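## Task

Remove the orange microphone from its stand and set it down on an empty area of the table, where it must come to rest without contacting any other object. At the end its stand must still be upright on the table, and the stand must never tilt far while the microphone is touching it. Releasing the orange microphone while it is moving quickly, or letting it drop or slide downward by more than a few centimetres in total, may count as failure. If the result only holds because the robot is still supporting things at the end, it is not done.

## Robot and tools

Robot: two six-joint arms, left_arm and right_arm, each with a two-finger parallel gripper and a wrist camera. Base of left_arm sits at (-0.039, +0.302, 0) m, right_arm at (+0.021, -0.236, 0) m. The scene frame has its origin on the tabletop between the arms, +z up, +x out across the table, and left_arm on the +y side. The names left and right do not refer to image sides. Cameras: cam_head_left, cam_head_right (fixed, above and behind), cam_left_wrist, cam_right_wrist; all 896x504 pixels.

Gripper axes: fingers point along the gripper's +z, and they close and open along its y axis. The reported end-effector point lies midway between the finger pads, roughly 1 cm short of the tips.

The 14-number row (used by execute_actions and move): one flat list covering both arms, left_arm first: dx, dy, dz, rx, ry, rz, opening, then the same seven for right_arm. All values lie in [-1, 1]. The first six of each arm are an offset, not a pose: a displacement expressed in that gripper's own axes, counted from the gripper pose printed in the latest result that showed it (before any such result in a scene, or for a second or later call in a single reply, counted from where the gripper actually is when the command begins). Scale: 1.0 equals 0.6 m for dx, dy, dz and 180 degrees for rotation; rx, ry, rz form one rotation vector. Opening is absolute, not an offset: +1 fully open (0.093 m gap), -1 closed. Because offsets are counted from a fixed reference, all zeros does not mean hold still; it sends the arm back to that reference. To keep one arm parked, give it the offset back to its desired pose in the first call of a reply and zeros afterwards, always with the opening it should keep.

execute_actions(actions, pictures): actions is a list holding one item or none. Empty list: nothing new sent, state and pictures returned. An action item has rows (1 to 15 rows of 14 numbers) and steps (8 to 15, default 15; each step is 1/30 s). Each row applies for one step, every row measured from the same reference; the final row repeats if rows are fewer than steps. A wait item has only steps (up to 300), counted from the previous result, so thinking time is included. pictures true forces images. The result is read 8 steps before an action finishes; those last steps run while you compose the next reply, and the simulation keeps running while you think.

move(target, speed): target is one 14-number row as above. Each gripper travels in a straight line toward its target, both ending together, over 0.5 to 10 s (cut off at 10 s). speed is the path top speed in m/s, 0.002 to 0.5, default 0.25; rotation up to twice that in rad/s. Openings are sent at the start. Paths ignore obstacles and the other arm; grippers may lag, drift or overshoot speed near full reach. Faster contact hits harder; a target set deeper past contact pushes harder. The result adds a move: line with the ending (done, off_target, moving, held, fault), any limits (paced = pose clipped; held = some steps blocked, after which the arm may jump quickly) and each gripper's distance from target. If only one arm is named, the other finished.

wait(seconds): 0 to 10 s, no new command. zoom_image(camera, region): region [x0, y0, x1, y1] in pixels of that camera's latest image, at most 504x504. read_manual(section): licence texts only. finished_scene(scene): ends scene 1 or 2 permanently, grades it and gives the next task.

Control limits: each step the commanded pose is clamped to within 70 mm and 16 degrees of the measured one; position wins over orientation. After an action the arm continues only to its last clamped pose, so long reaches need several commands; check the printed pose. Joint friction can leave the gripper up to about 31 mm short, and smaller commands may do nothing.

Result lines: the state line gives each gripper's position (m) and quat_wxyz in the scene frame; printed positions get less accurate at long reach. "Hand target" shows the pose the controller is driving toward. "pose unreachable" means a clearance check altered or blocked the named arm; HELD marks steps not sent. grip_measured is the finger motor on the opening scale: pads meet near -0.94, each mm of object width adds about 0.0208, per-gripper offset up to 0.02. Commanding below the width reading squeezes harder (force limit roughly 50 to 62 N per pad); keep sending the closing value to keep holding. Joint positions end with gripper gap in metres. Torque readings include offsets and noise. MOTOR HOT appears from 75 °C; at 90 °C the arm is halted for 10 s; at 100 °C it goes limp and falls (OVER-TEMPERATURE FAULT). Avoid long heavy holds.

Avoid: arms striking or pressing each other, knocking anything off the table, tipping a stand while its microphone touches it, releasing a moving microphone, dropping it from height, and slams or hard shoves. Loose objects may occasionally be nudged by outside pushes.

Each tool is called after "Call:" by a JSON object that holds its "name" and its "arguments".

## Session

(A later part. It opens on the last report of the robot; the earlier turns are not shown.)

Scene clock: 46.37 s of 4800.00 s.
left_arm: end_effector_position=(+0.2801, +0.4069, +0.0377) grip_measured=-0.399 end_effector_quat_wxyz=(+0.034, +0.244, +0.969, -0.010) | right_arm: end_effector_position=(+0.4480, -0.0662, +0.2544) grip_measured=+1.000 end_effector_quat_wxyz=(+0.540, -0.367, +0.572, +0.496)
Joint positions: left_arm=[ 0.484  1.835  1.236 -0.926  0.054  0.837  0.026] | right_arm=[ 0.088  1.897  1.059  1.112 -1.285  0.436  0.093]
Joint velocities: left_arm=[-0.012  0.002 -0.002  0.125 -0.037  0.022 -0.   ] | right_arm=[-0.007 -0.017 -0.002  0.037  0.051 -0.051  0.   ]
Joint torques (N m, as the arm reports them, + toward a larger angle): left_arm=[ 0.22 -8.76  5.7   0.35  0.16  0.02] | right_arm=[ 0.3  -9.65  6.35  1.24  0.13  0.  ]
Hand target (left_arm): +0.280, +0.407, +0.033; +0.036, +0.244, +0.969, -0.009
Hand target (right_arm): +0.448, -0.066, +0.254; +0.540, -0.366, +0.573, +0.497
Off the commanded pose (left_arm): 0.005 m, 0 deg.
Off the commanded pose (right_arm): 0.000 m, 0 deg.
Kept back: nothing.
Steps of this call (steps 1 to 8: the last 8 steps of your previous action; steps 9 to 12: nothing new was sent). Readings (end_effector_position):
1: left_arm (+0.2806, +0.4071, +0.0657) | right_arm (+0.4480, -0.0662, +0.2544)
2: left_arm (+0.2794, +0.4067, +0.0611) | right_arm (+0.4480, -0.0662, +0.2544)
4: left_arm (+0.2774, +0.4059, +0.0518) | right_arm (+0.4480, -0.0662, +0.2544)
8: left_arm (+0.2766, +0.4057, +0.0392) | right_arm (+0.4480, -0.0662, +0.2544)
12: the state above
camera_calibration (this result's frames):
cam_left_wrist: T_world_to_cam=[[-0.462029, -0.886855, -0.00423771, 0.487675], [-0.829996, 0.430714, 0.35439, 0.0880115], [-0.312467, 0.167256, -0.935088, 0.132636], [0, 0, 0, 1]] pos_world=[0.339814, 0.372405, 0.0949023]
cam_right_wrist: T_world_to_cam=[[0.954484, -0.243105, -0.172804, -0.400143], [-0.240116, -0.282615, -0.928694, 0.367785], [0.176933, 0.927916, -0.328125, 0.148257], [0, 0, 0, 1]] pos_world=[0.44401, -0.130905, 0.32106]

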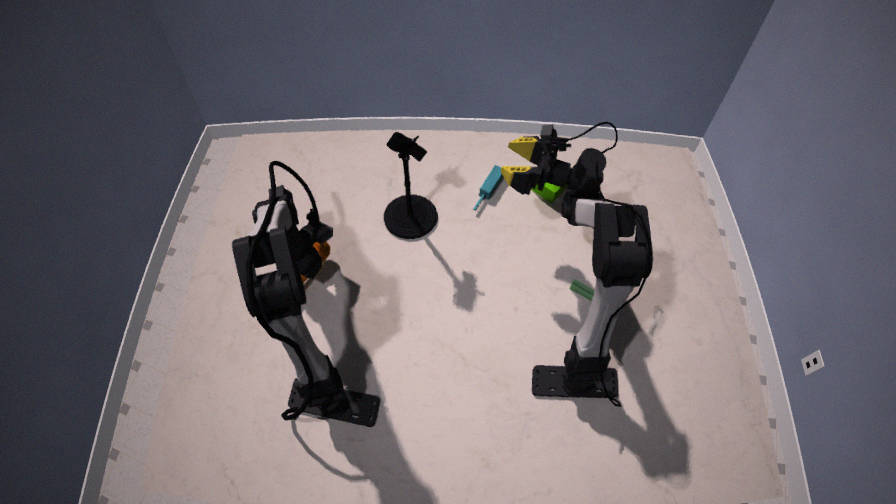

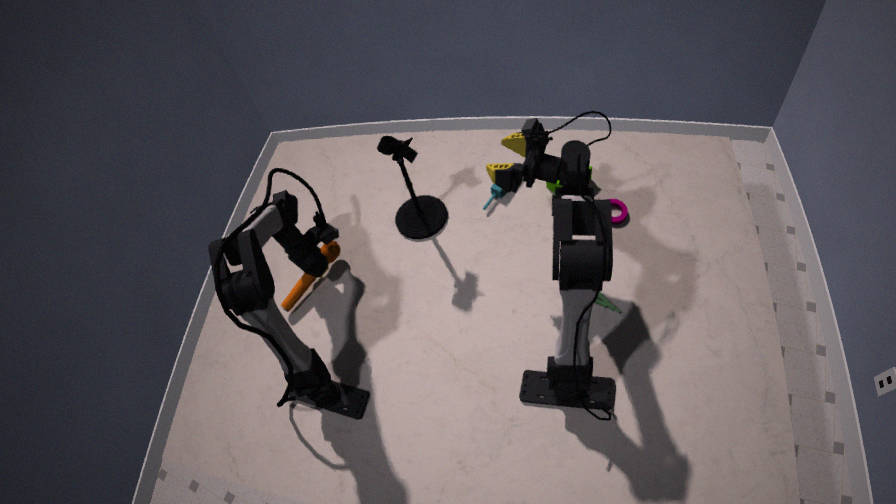

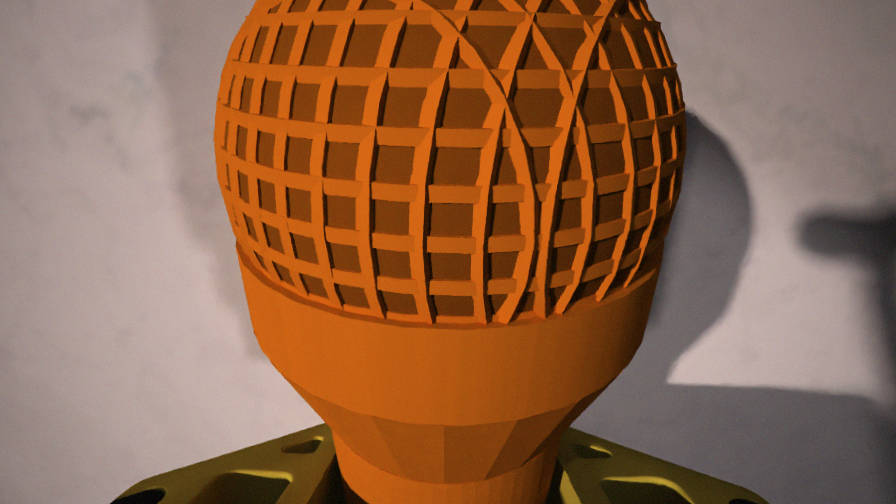

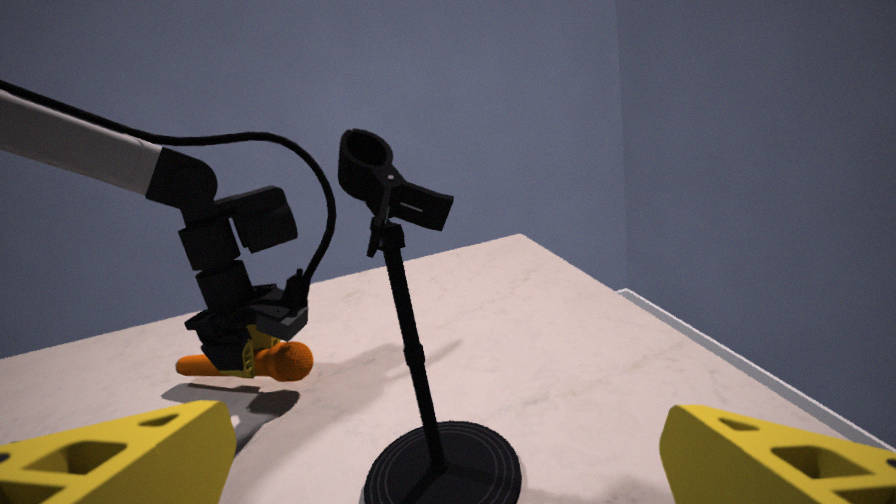

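Call:
{"name": "execute_actions", "arguments": {"actions": [{"rows":[[0.0008,0,0.011,0,0,0,-0.48, 0,0,0,0,0,0,1],[0.001,0,0.0135,0,0,0,-0.48, 0,0,0,0,0,0,1],[0.0011,0,0.016,0,0,0,-0.48, 0,0,0,0,0,0,1],[0.0013,0,0.018,0,0,0,-0.48, 0,0,0,0,0,0,1],[0.0014,0,0.02,0,0,0,-0.48, 0,0,0,0,0,0,1],[0.0016,0,0.022,0,0,0,-0.48, 0,0,0,0,0,0,1],[0.0017,0,0.024,0,0,0,-0.48, 0,0,0,0,0,0,1],[0.0018,0,0.026,0,0,0,-0.48, 0,0,0,0,0,0,1],[0.002,0,0.028,0,0,0,-0.48, 0,0,0,0,0,0,1],[0.0021,0,0.03,0,0,0,-0.48, 0,0,0,0,0,0,1],[0.0023,0,0.032,0,0,0,-0.48, 0,0,0,0,0,0,1],[0.0024,0,0.034,0,0,0,-0.48, 0,0,0,0,0,0,1],[0.0025,0,0.036,0,0,0,-0.48, 0,0,0,0,0,0,1],[0.0027,0,0.0375,0,0,0,-0.48, 0,0,0,0,0,0,1],[0.0028,0,0.039,0,0,0,-0.48, 0,0,0,0,0,0,1]],"steps":15}]}}

Call:
{"name": "execute_actions", "arguments": {"actions": [{"steps":14}], "pictures": true}}

Scene clock: 47.27 s of 4800.00 s.
left_arm: end_effector_position=(+0.2860, +0.4091, +0.0371) grip_measured=-0.399 end_effector_quat_wxyz=(+0.045, +0.244, +0.969, -0.002) | right_arm: end_effector_position=(+0.4480, -0.0662, +0.2544) grip_measured=+1.000 end_effector_quat_wxyz=(+0.540, -0.367, +0.572, +0.496)
Joint positions: left_arm=[ 0.484  1.835  1.231 -0.895  0.054  0.837  0.026] | right_arm=[ 0.088  1.897  1.059  1.112 -1.285  0.436  0.093]
Joint velocities: left_arm=[ 0.002 -0.012 -0.115  0.095  0.007 -0.022 -0.   ] | right_arm=[ 0.002  0.002  0.017  0.066 -0.022 -0.125  0.   ]
Joint torques (N m, as the arm reports them, + toward a larger angle): left_arm=[ 0.2  -7.58  5.13  0.37  0.14  0.02] | right_arm=[ 0.24 -9.72  6.41  1.27  0.14  0.05]
Steps of this call (steps 1 to 20: nothing new was sent; steps 21 to 27: the first 7 steps of this action). Readings (end_effector_position):
21: left_arm (+0.2836, +0.4082, +0.0379) | right_arm (+0.4480, -0.0662, +0.2544)
22: left_arm (+0.2838, +0.4082, +0.0379) | right_arm (+0.4480, -0.0662, +0.2544)
24: left_arm (+0.2845, +0.4085, +0.0380) | right_arm (+0.4480, -0.0662, +0.2544)
27: the state above

Scene clock: 47.73 s of 4800.00 s.
left_arm: end_effector_position=(+0.2819, +0.4079, +0.0233) grip_measured=-0.399 end_effector_quat_wxyz=(+0.036, +0.244, +0.969, -0.007) | right_arm: end_effector_position=(+0.4480, -0.0662, +0.2544) grip_measured=+1.000 end_effector_quat_wxyz=(+0.540, -0.367, +0.572, +0.496)
Joint positions: left_arm=[ 0.484  1.857  1.202 -0.864  0.052  0.837  0.026] | right_arm=[ 0.088  1.897  1.059  1.112 -1.285  0.436  0.093]
Joint velocities: left_arm=[-0.012  0.007 -0.002  0.007  0.007 -0.022  0.001] | right_arm=[ 0.007  0.007  0.007  0.081  0.007 -0.022  0.   ]
Joint torques (N m, as the arm reports them, + toward a larger angle): left_arm=[ 0.17 -8.29  5.13  0.57  0.15  0.02] | right_arm=[ 0.12 -9.57  6.41  1.27  0.12 -0.02]
Hand target (left_arm): +0.280, +0.407, +0.015; +0.034, +0.244, +0.969, -0.010
Hand target (right_arm): +0.448, -0.066, +0.254; +0.540, -0.367, +0.572, +0.496
Off the commanded pose (left_arm): 0.009 m, 0 deg.
Off the commanded pose (right_arm): 0.000 m, 0 deg.
Kept back: nothing.
Steps of this call (steps 1 to 8: the last 8 steps of your previous action; steps 9 to 14: nothing new was sent). Readings (end_effector_position):
1: left_arm (+0.2858, +0.4090, +0.0359) | right_arm (+0.4480, -0.0662, +0.2544)
2: left_arm (+0.2852, +0.4088, +0.0342) | right_arm (+0.4480, -0.0662, +0.2544)
4: left_arm (+0.2839, +0.4083, +0.0303) | right_arm (+0.4480, -0.0662, +0.2544)
8: left_arm (+0.2820, +0.4077, +0.0238) | right_arm (+0.4480, -0.0662, +0.2544)
14: the state above
camera_calibration (this result's frames):
cam_left_wrist: T_world_to_cam=[[-0.461921, -0.886861, -0.0103177, 0.489385], [-0.832125, 0.429327, 0.351065, 0.0954781], [-0.306917, 0.17075, -0.936294, 0.116583], [0, 0, 0, 1]] pos_world=[0.341288, 0.373119, 0.0806859]
cam_right_wrist: T_world_to_cam=[[0.954484, -0.243105, -0.172804, -0.400143], [-0.240116, -0.282615, -0.928694, 0.367785], [0.176933, 0.927916, -0.328125, 0.148257], [0, 0, 0, 1]] pos_world=[0.44401, -0.130905, 0.32106]

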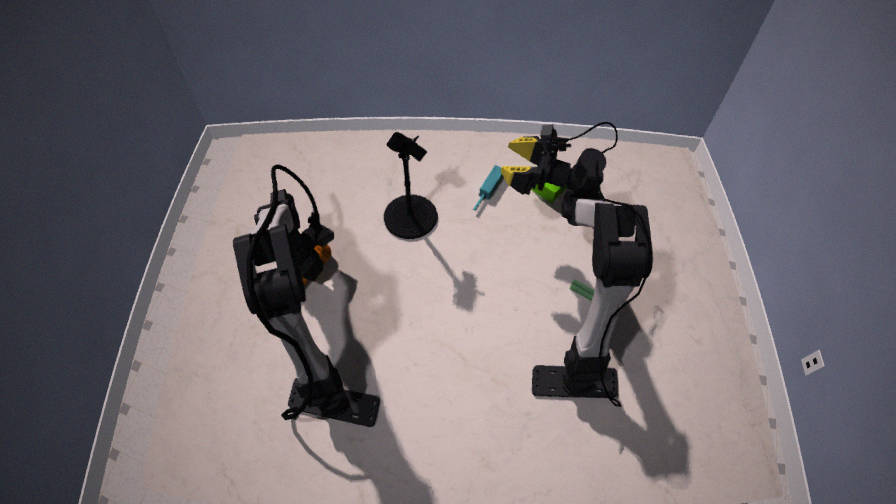

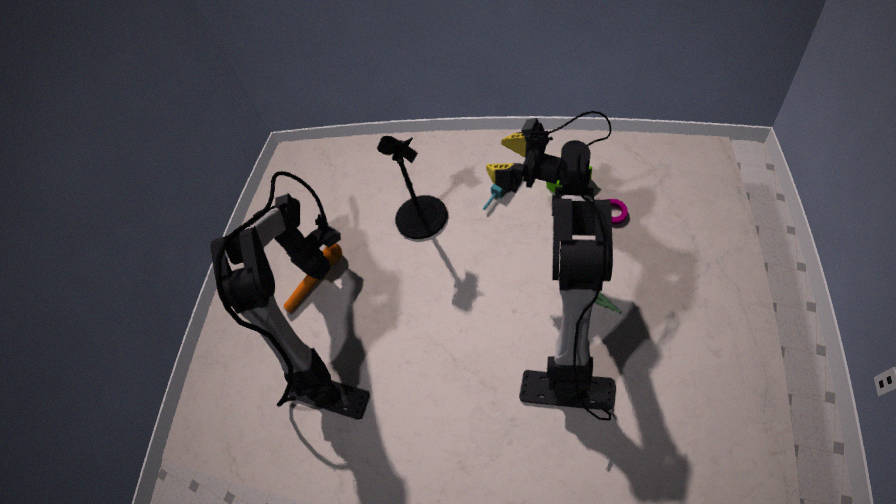

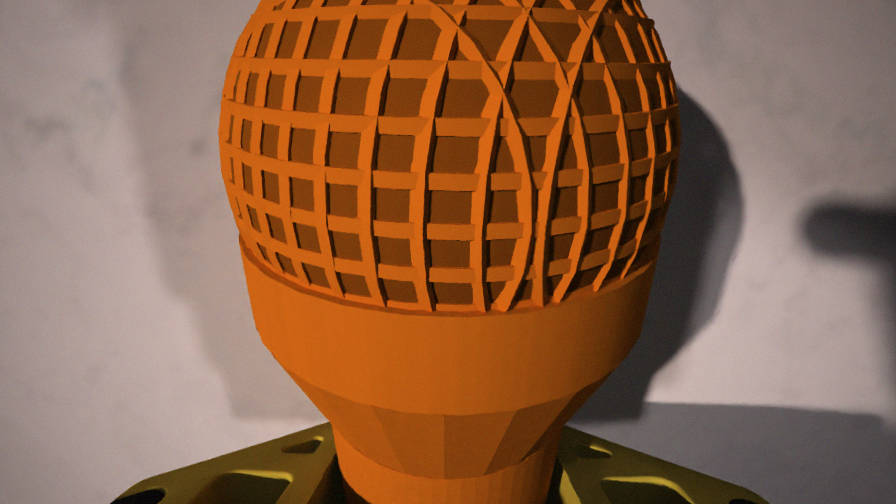

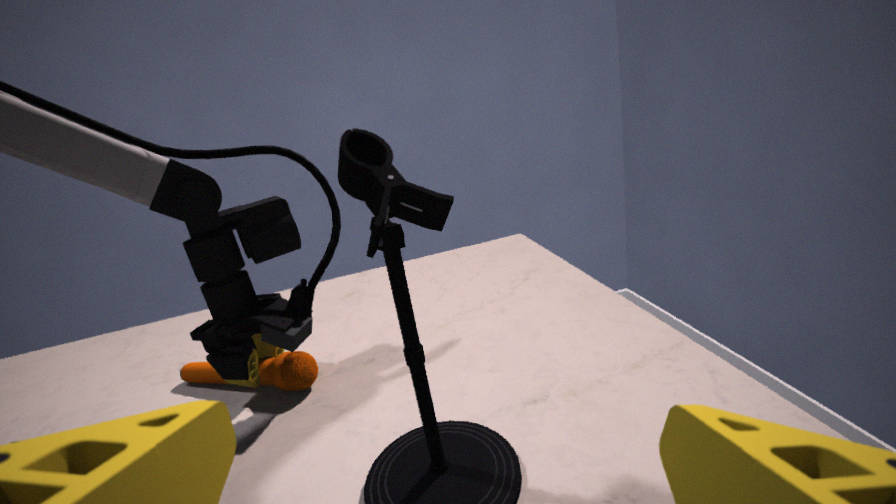

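Call:
{"name": "execute_actions", "arguments": {"actions": [{"rows":[[0,0,0.006,0,0,0,-0.42, 0,0,0,0,0,0,1],[0,0,0.003,0,0,0,-0.38, 0,0,0,0,0,0,1],[0,0,0,0,0,0,-0.35, 0,0,0,0,0,0,1],[0,0,0,0,0,0,-0.32, 0,0,0,0,0,0,1],[0,0,0,0,0,0,-0.3, 0,0,0,0,0,0,1],[0,0,0,0,0,0,-0.28, 0,0,0,0,0,0,1],[0,0,0,0,0,0,-0.26, 0,0,0,0,0,0,1],[0,0,0,0,0,0,-0.24, 0,0,0,0,0,0,1],[0,0,0,0,0,0,-0.22, 0,0,0,0,0,0,1],[0,0,0,0,0,0,-0.2, 0,0,0,0,0,0,1],[0,0,0,0,0,0,-0.17, 0,0,0,0,0,0,1],[0,0,0,0,0,0,-0.13, 0,0,0,0,0,0,1],[0,0,0,0,0,0,-0.05, 0,0,0,0,0,0,1],[0,0,0,0,0,0,0.1, 0,0,0,0,0,0,1],[0,0,0,0,0,0,0.4, 0,0,0,0,0,0,1]],"steps":15}]}}

Call:
{"name": "move", "arguments": {"target": [-0.013,0,-0.18,0,0,0,1, 0,0,0,0,0,0,1], "speed": 0.25}}

Scene clock: 48.40 s of 4800.00 s.
left_arm: end_effector_position=(+0.2819, +0.4079, +0.0233) grip_measured=-0.267 end_effector_quat_wxyz=(+0.036, +0.244, +0.969, -0.007) | right_arm: end_effector_position=(+0.4480, -0.0662, +0.2544) grip_measured=+1.000 end_effector_quat_wxyz=(+0.540, -0.367, +0.572, +0.496)
Joint positions: left_arm=[ 0.484  1.857  1.202 -0.864  0.052  0.837  0.032] | right_arm=[ 0.088  1.897  1.059  1.112 -1.285  0.436  0.093]
Joint velocities: left_arm=[-0.017 -0.007  0.002 -0.066  0.007 -0.037  0.016] | right_arm=[-0.007 -0.017 -0.002  0.051 -0.051  0.007  0.   ]
Joint torques (N m, as the arm reports them, + toward a larger angle): left_arm=[ 0.3  -9.06  7.17  0.34  0.15  0.03] | right_arm=[ 0.19 -9.71  6.42  1.28  0.1  -0.02]
Steps of this call (steps 1 to 13: nothing new was sent; steps 14 to 20: the first 7 steps of this action). Readings (end_effector_position):
14: left_arm (+0.2819, +0.4079, +0.0233) | right_arm (+0.4480, -0.0662, +0.2544)
15: left_arm (+0.2819, +0.4079, +0.0233) | right_arm (+0.4480, -0.0662, +0.2544)
17: left_arm (+0.2819, +0.4079, +0.0233) | right_arm (+0.4480, -0.0662, +0.2544)
20: the state above

Scene clock: 50.10 s of 4800.00 s.
left_arm: end_effector_position=(+0.2822, +0.4080, +0.1298) grip_measured=+0.996 end_effector_quat_wxyz=(+0.038, +0.244, +0.969, -0.006) | right_arm: end_effector_position=(+0.4480, -0.0662, +0.2544) grip_measured=+1.000 end_effector_quat_wxyz=(+0.540, -0.367, +0.572, +0.496)
Joint positions: left_arm=[ 0.484  1.769  1.526 -1.27   0.052  0.837  0.093] | right_arm=[ 0.088  1.897  1.059  1.112 -1.285  0.436  0.093]
Joint velocities: left_arm=[ 0.007 -0.012  0.007 -0.022  0.007 -0.022  0.   ] | right_arm=[-0.002  0.002 -0.017 -0.066 -0.007 -0.007  0.   ]
Joint torques (N m, as the arm reports them, + toward a larger angle): left_arm=[ 0.21 -8.03  9.27  0.25  0.15  0.05] | right_arm=[ 0.25 -9.64  6.27  1.26  0.14  0.  ]
Hand target (left_arm): +0.283, +0.408, +0.131; +0.036, +0.244, +0.969, -0.007
Hand target (right_arm): +0.448, -0.066, +0.254; +0.540, -0.367, +0.572, +0.496
Off your previous action's commanded pose (left_arm): 0.000 m, 0 deg at its last step (step 8 of this call).
Off your previous action's commanded pose (right_arm): 0.000 m, 0 deg at its last step (step 8 of this call).
Off the commanded pose (left_arm): 0.002 m, 0 deg.
Off the commanded pose (right_arm): 0.000 m, 0 deg.
Kept back: nothing.
move: done
camera_calibration (this result's frames):
cam_left_wrist: T_world_to_cam=[[-0.461854, -0.886837, -0.0145226, 0.491203], [-0.834005, 0.42865, 0.347411, 0.0595494], [-0.301872, 0.172565, -0.937601, 0.214359], [0, 0, 0, 1]] pos_world=[0.341237, 0.373101, 0.187428]
cam_right_wrist: T_world_to_cam=[[0.954484, -0.243105, -0.172804, -0.400143], [-0.240116, -0.282615, -0.928694, 0.367785], [0.176933, 0.927916, -0.328125, 0.148257], [0, 0, 0, 1]] pos_world=[0.44401, -0.130905, 0.32106]

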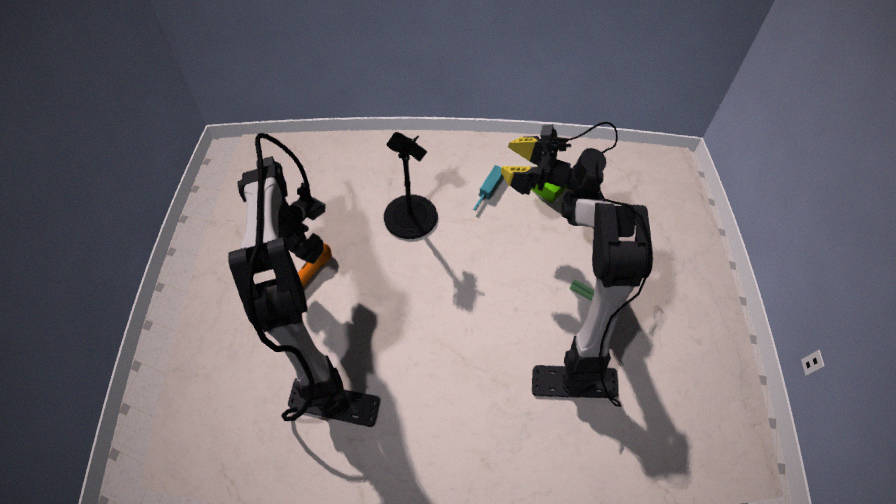

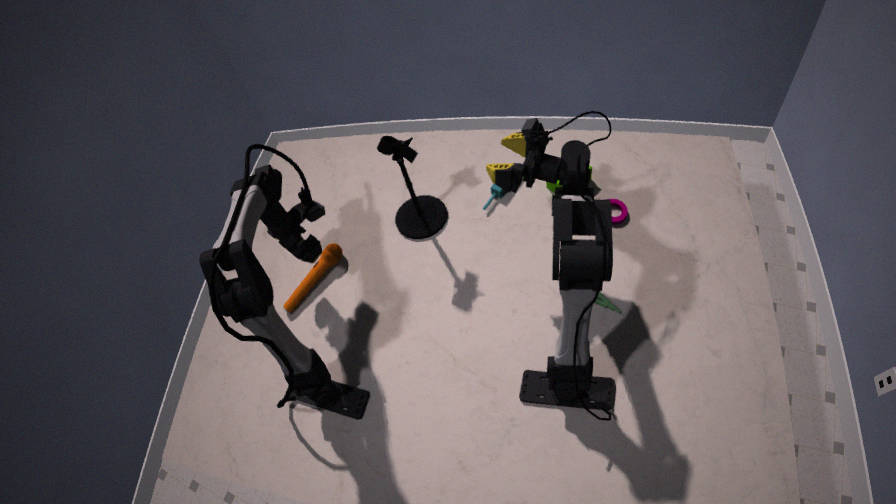

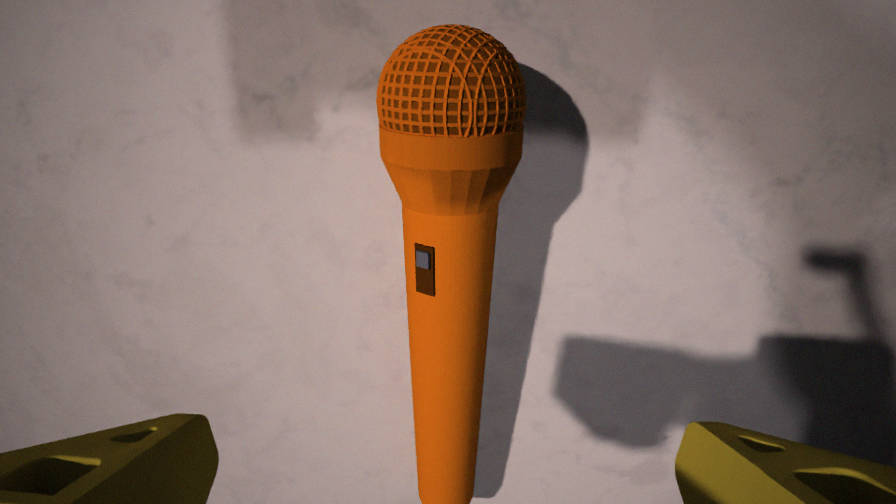

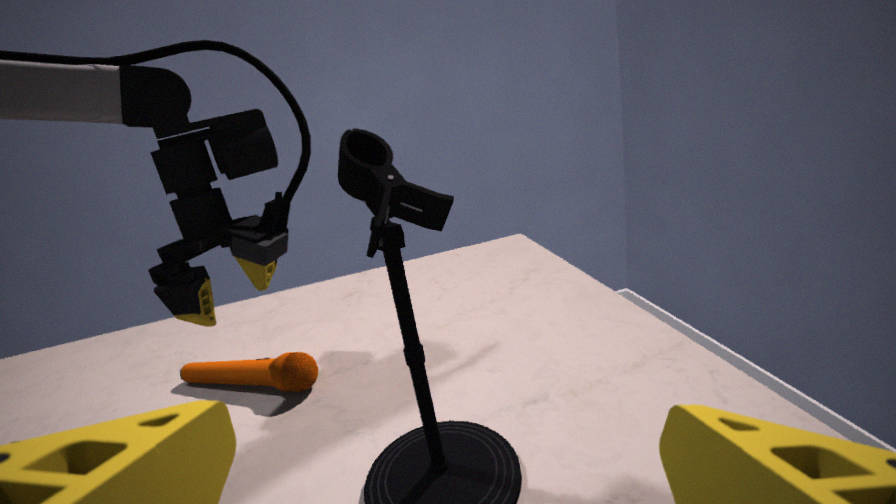

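Call:
{"name": "execute_actions", "arguments": {"actions": []}}

Scene clock: 50.23 s of 4800.00 s.
left_arm: end_effector_position=(+0.2820, +0.4079, +0.1298) grip_measured=+0.996 end_effector_quat_wxyz=(+0.038, +0.244, +0.969, -0.006) | right_arm: end_effector_position=(+0.4480, -0.0662, +0.2544) grip_measured=+1.000 end_effector_quat_wxyz=(+0.540, -0.367, +0.572, +0.496)
Joint positions: left_arm=[ 0.484  1.769  1.526 -1.271  0.052  0.837  0.093] | right_arm=[ 0.088  1.897  1.059  1.112 -1.285  0.436  0.093]
Joint velocities: left_arm=[ 0.017 -0.007  0.002 -0.11  -0.037 -0.007  0.001] | right_arm=[ 0.007 -0.007 -0.007  0.037 -0.066  0.007  0.   ]
Joint torques (N m, as the arm reports them, + toward a larger angle): left_arm=[ 0.24 -7.99  9.29  0.24  0.16  0.01] | right_arm=[ 0.04 -9.68  6.31  1.25  0.14 -0.03]
Hand target (left_arm): +0.283, +0.408, +0.131; +0.036, +0.244, +0.969, -0.007
Hand target (right_arm): +0.448, -0.066, +0.254; +0.540, -0.367, +0.572, +0.496
Off the commanded pose (left_arm): 0.002 m, 0 deg.
Off the commanded pose (right_arm): 0.000 m, 0 deg.
Kept back: nothing.
Steps of this call (steps 1 to 4: nothing new was sent). Readings (end_effector_position):
1: left_arm (+0.2821, +0.4079, +0.1298) | right_arm (+0.4480, -0.0662, +0.2544)
2: left_arm (+0.2821, +0.4079, +0.1298) | right_arm (+0.4480, -0.0662, +0.2544)
4: the state above
camera_calibration (this result's frames):
cam_left_wrist: T_world_to_cam=[[-0.461864, -0.886841, -0.013962, 0.490999], [-0.833756, 0.42874, 0.347899, 0.0592647], [-0.302545, 0.172323, -0.937428, 0.214573], [0, 0, 0, 1]] pos_world=[0.341105, 0.373053, 0.187384]
cam_right_wrist: T_world_to_cam=[[0.954484, -0.243105, -0.172804, -0.400143], [-0.240116, -0.282615, -0.928694, 0.367785], [0.176933, 0.927916, -0.328125, 0.148257], [0, 0, 0, 1]] pos_world=[0.44401, -0.130905, 0.32106]

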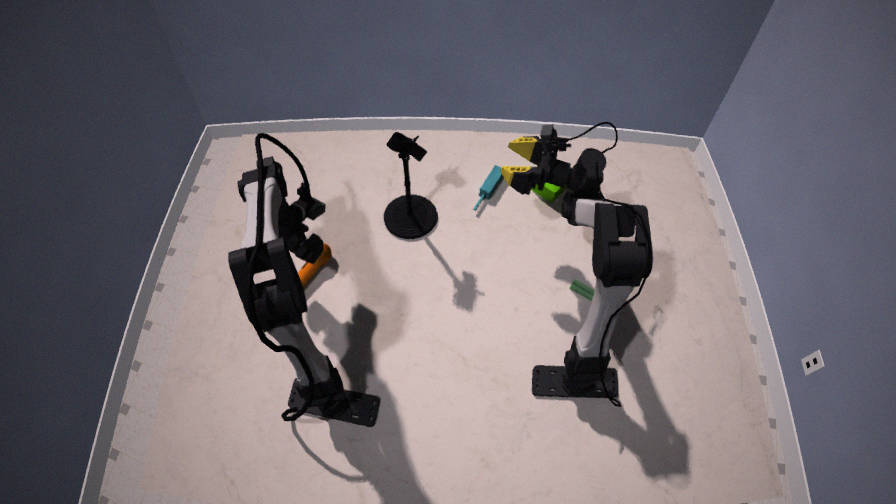

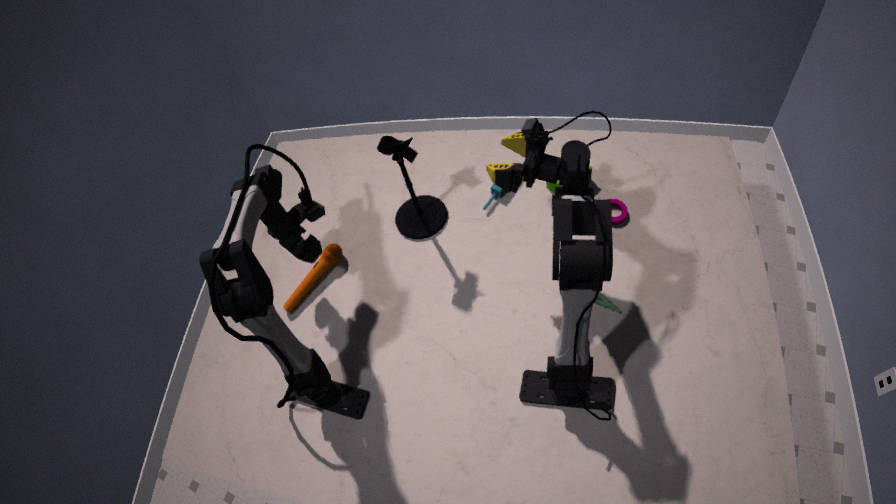

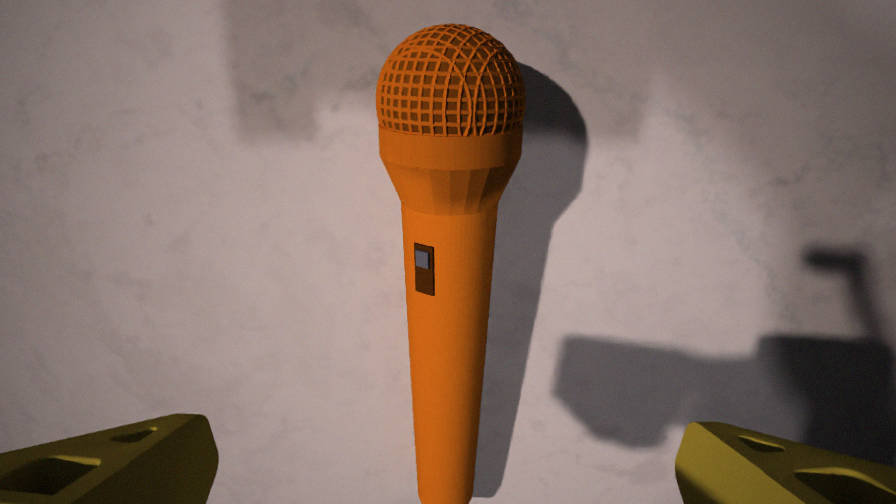

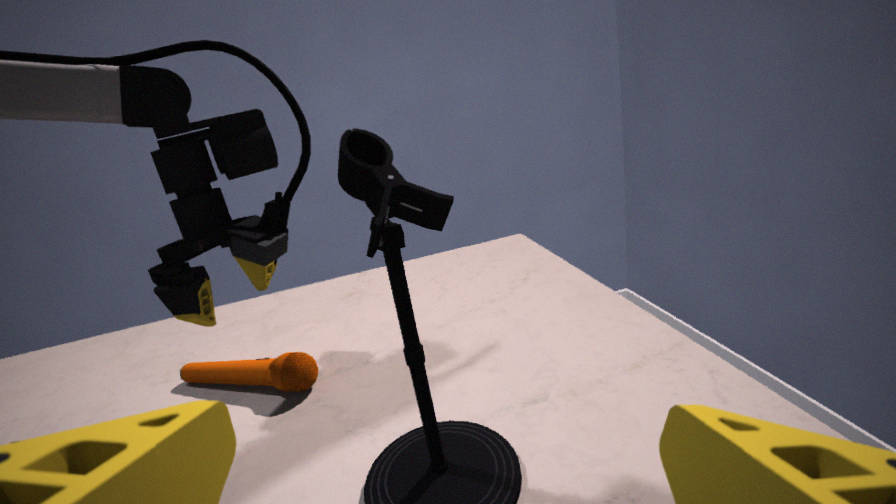

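The orange microphone is lying still on a clear part of the table, the stand is upright, and both grippers are clear of them.

Call:
{"name": "finished_scene", "arguments": {"scene": 2}}

The scene is finished: the task was done.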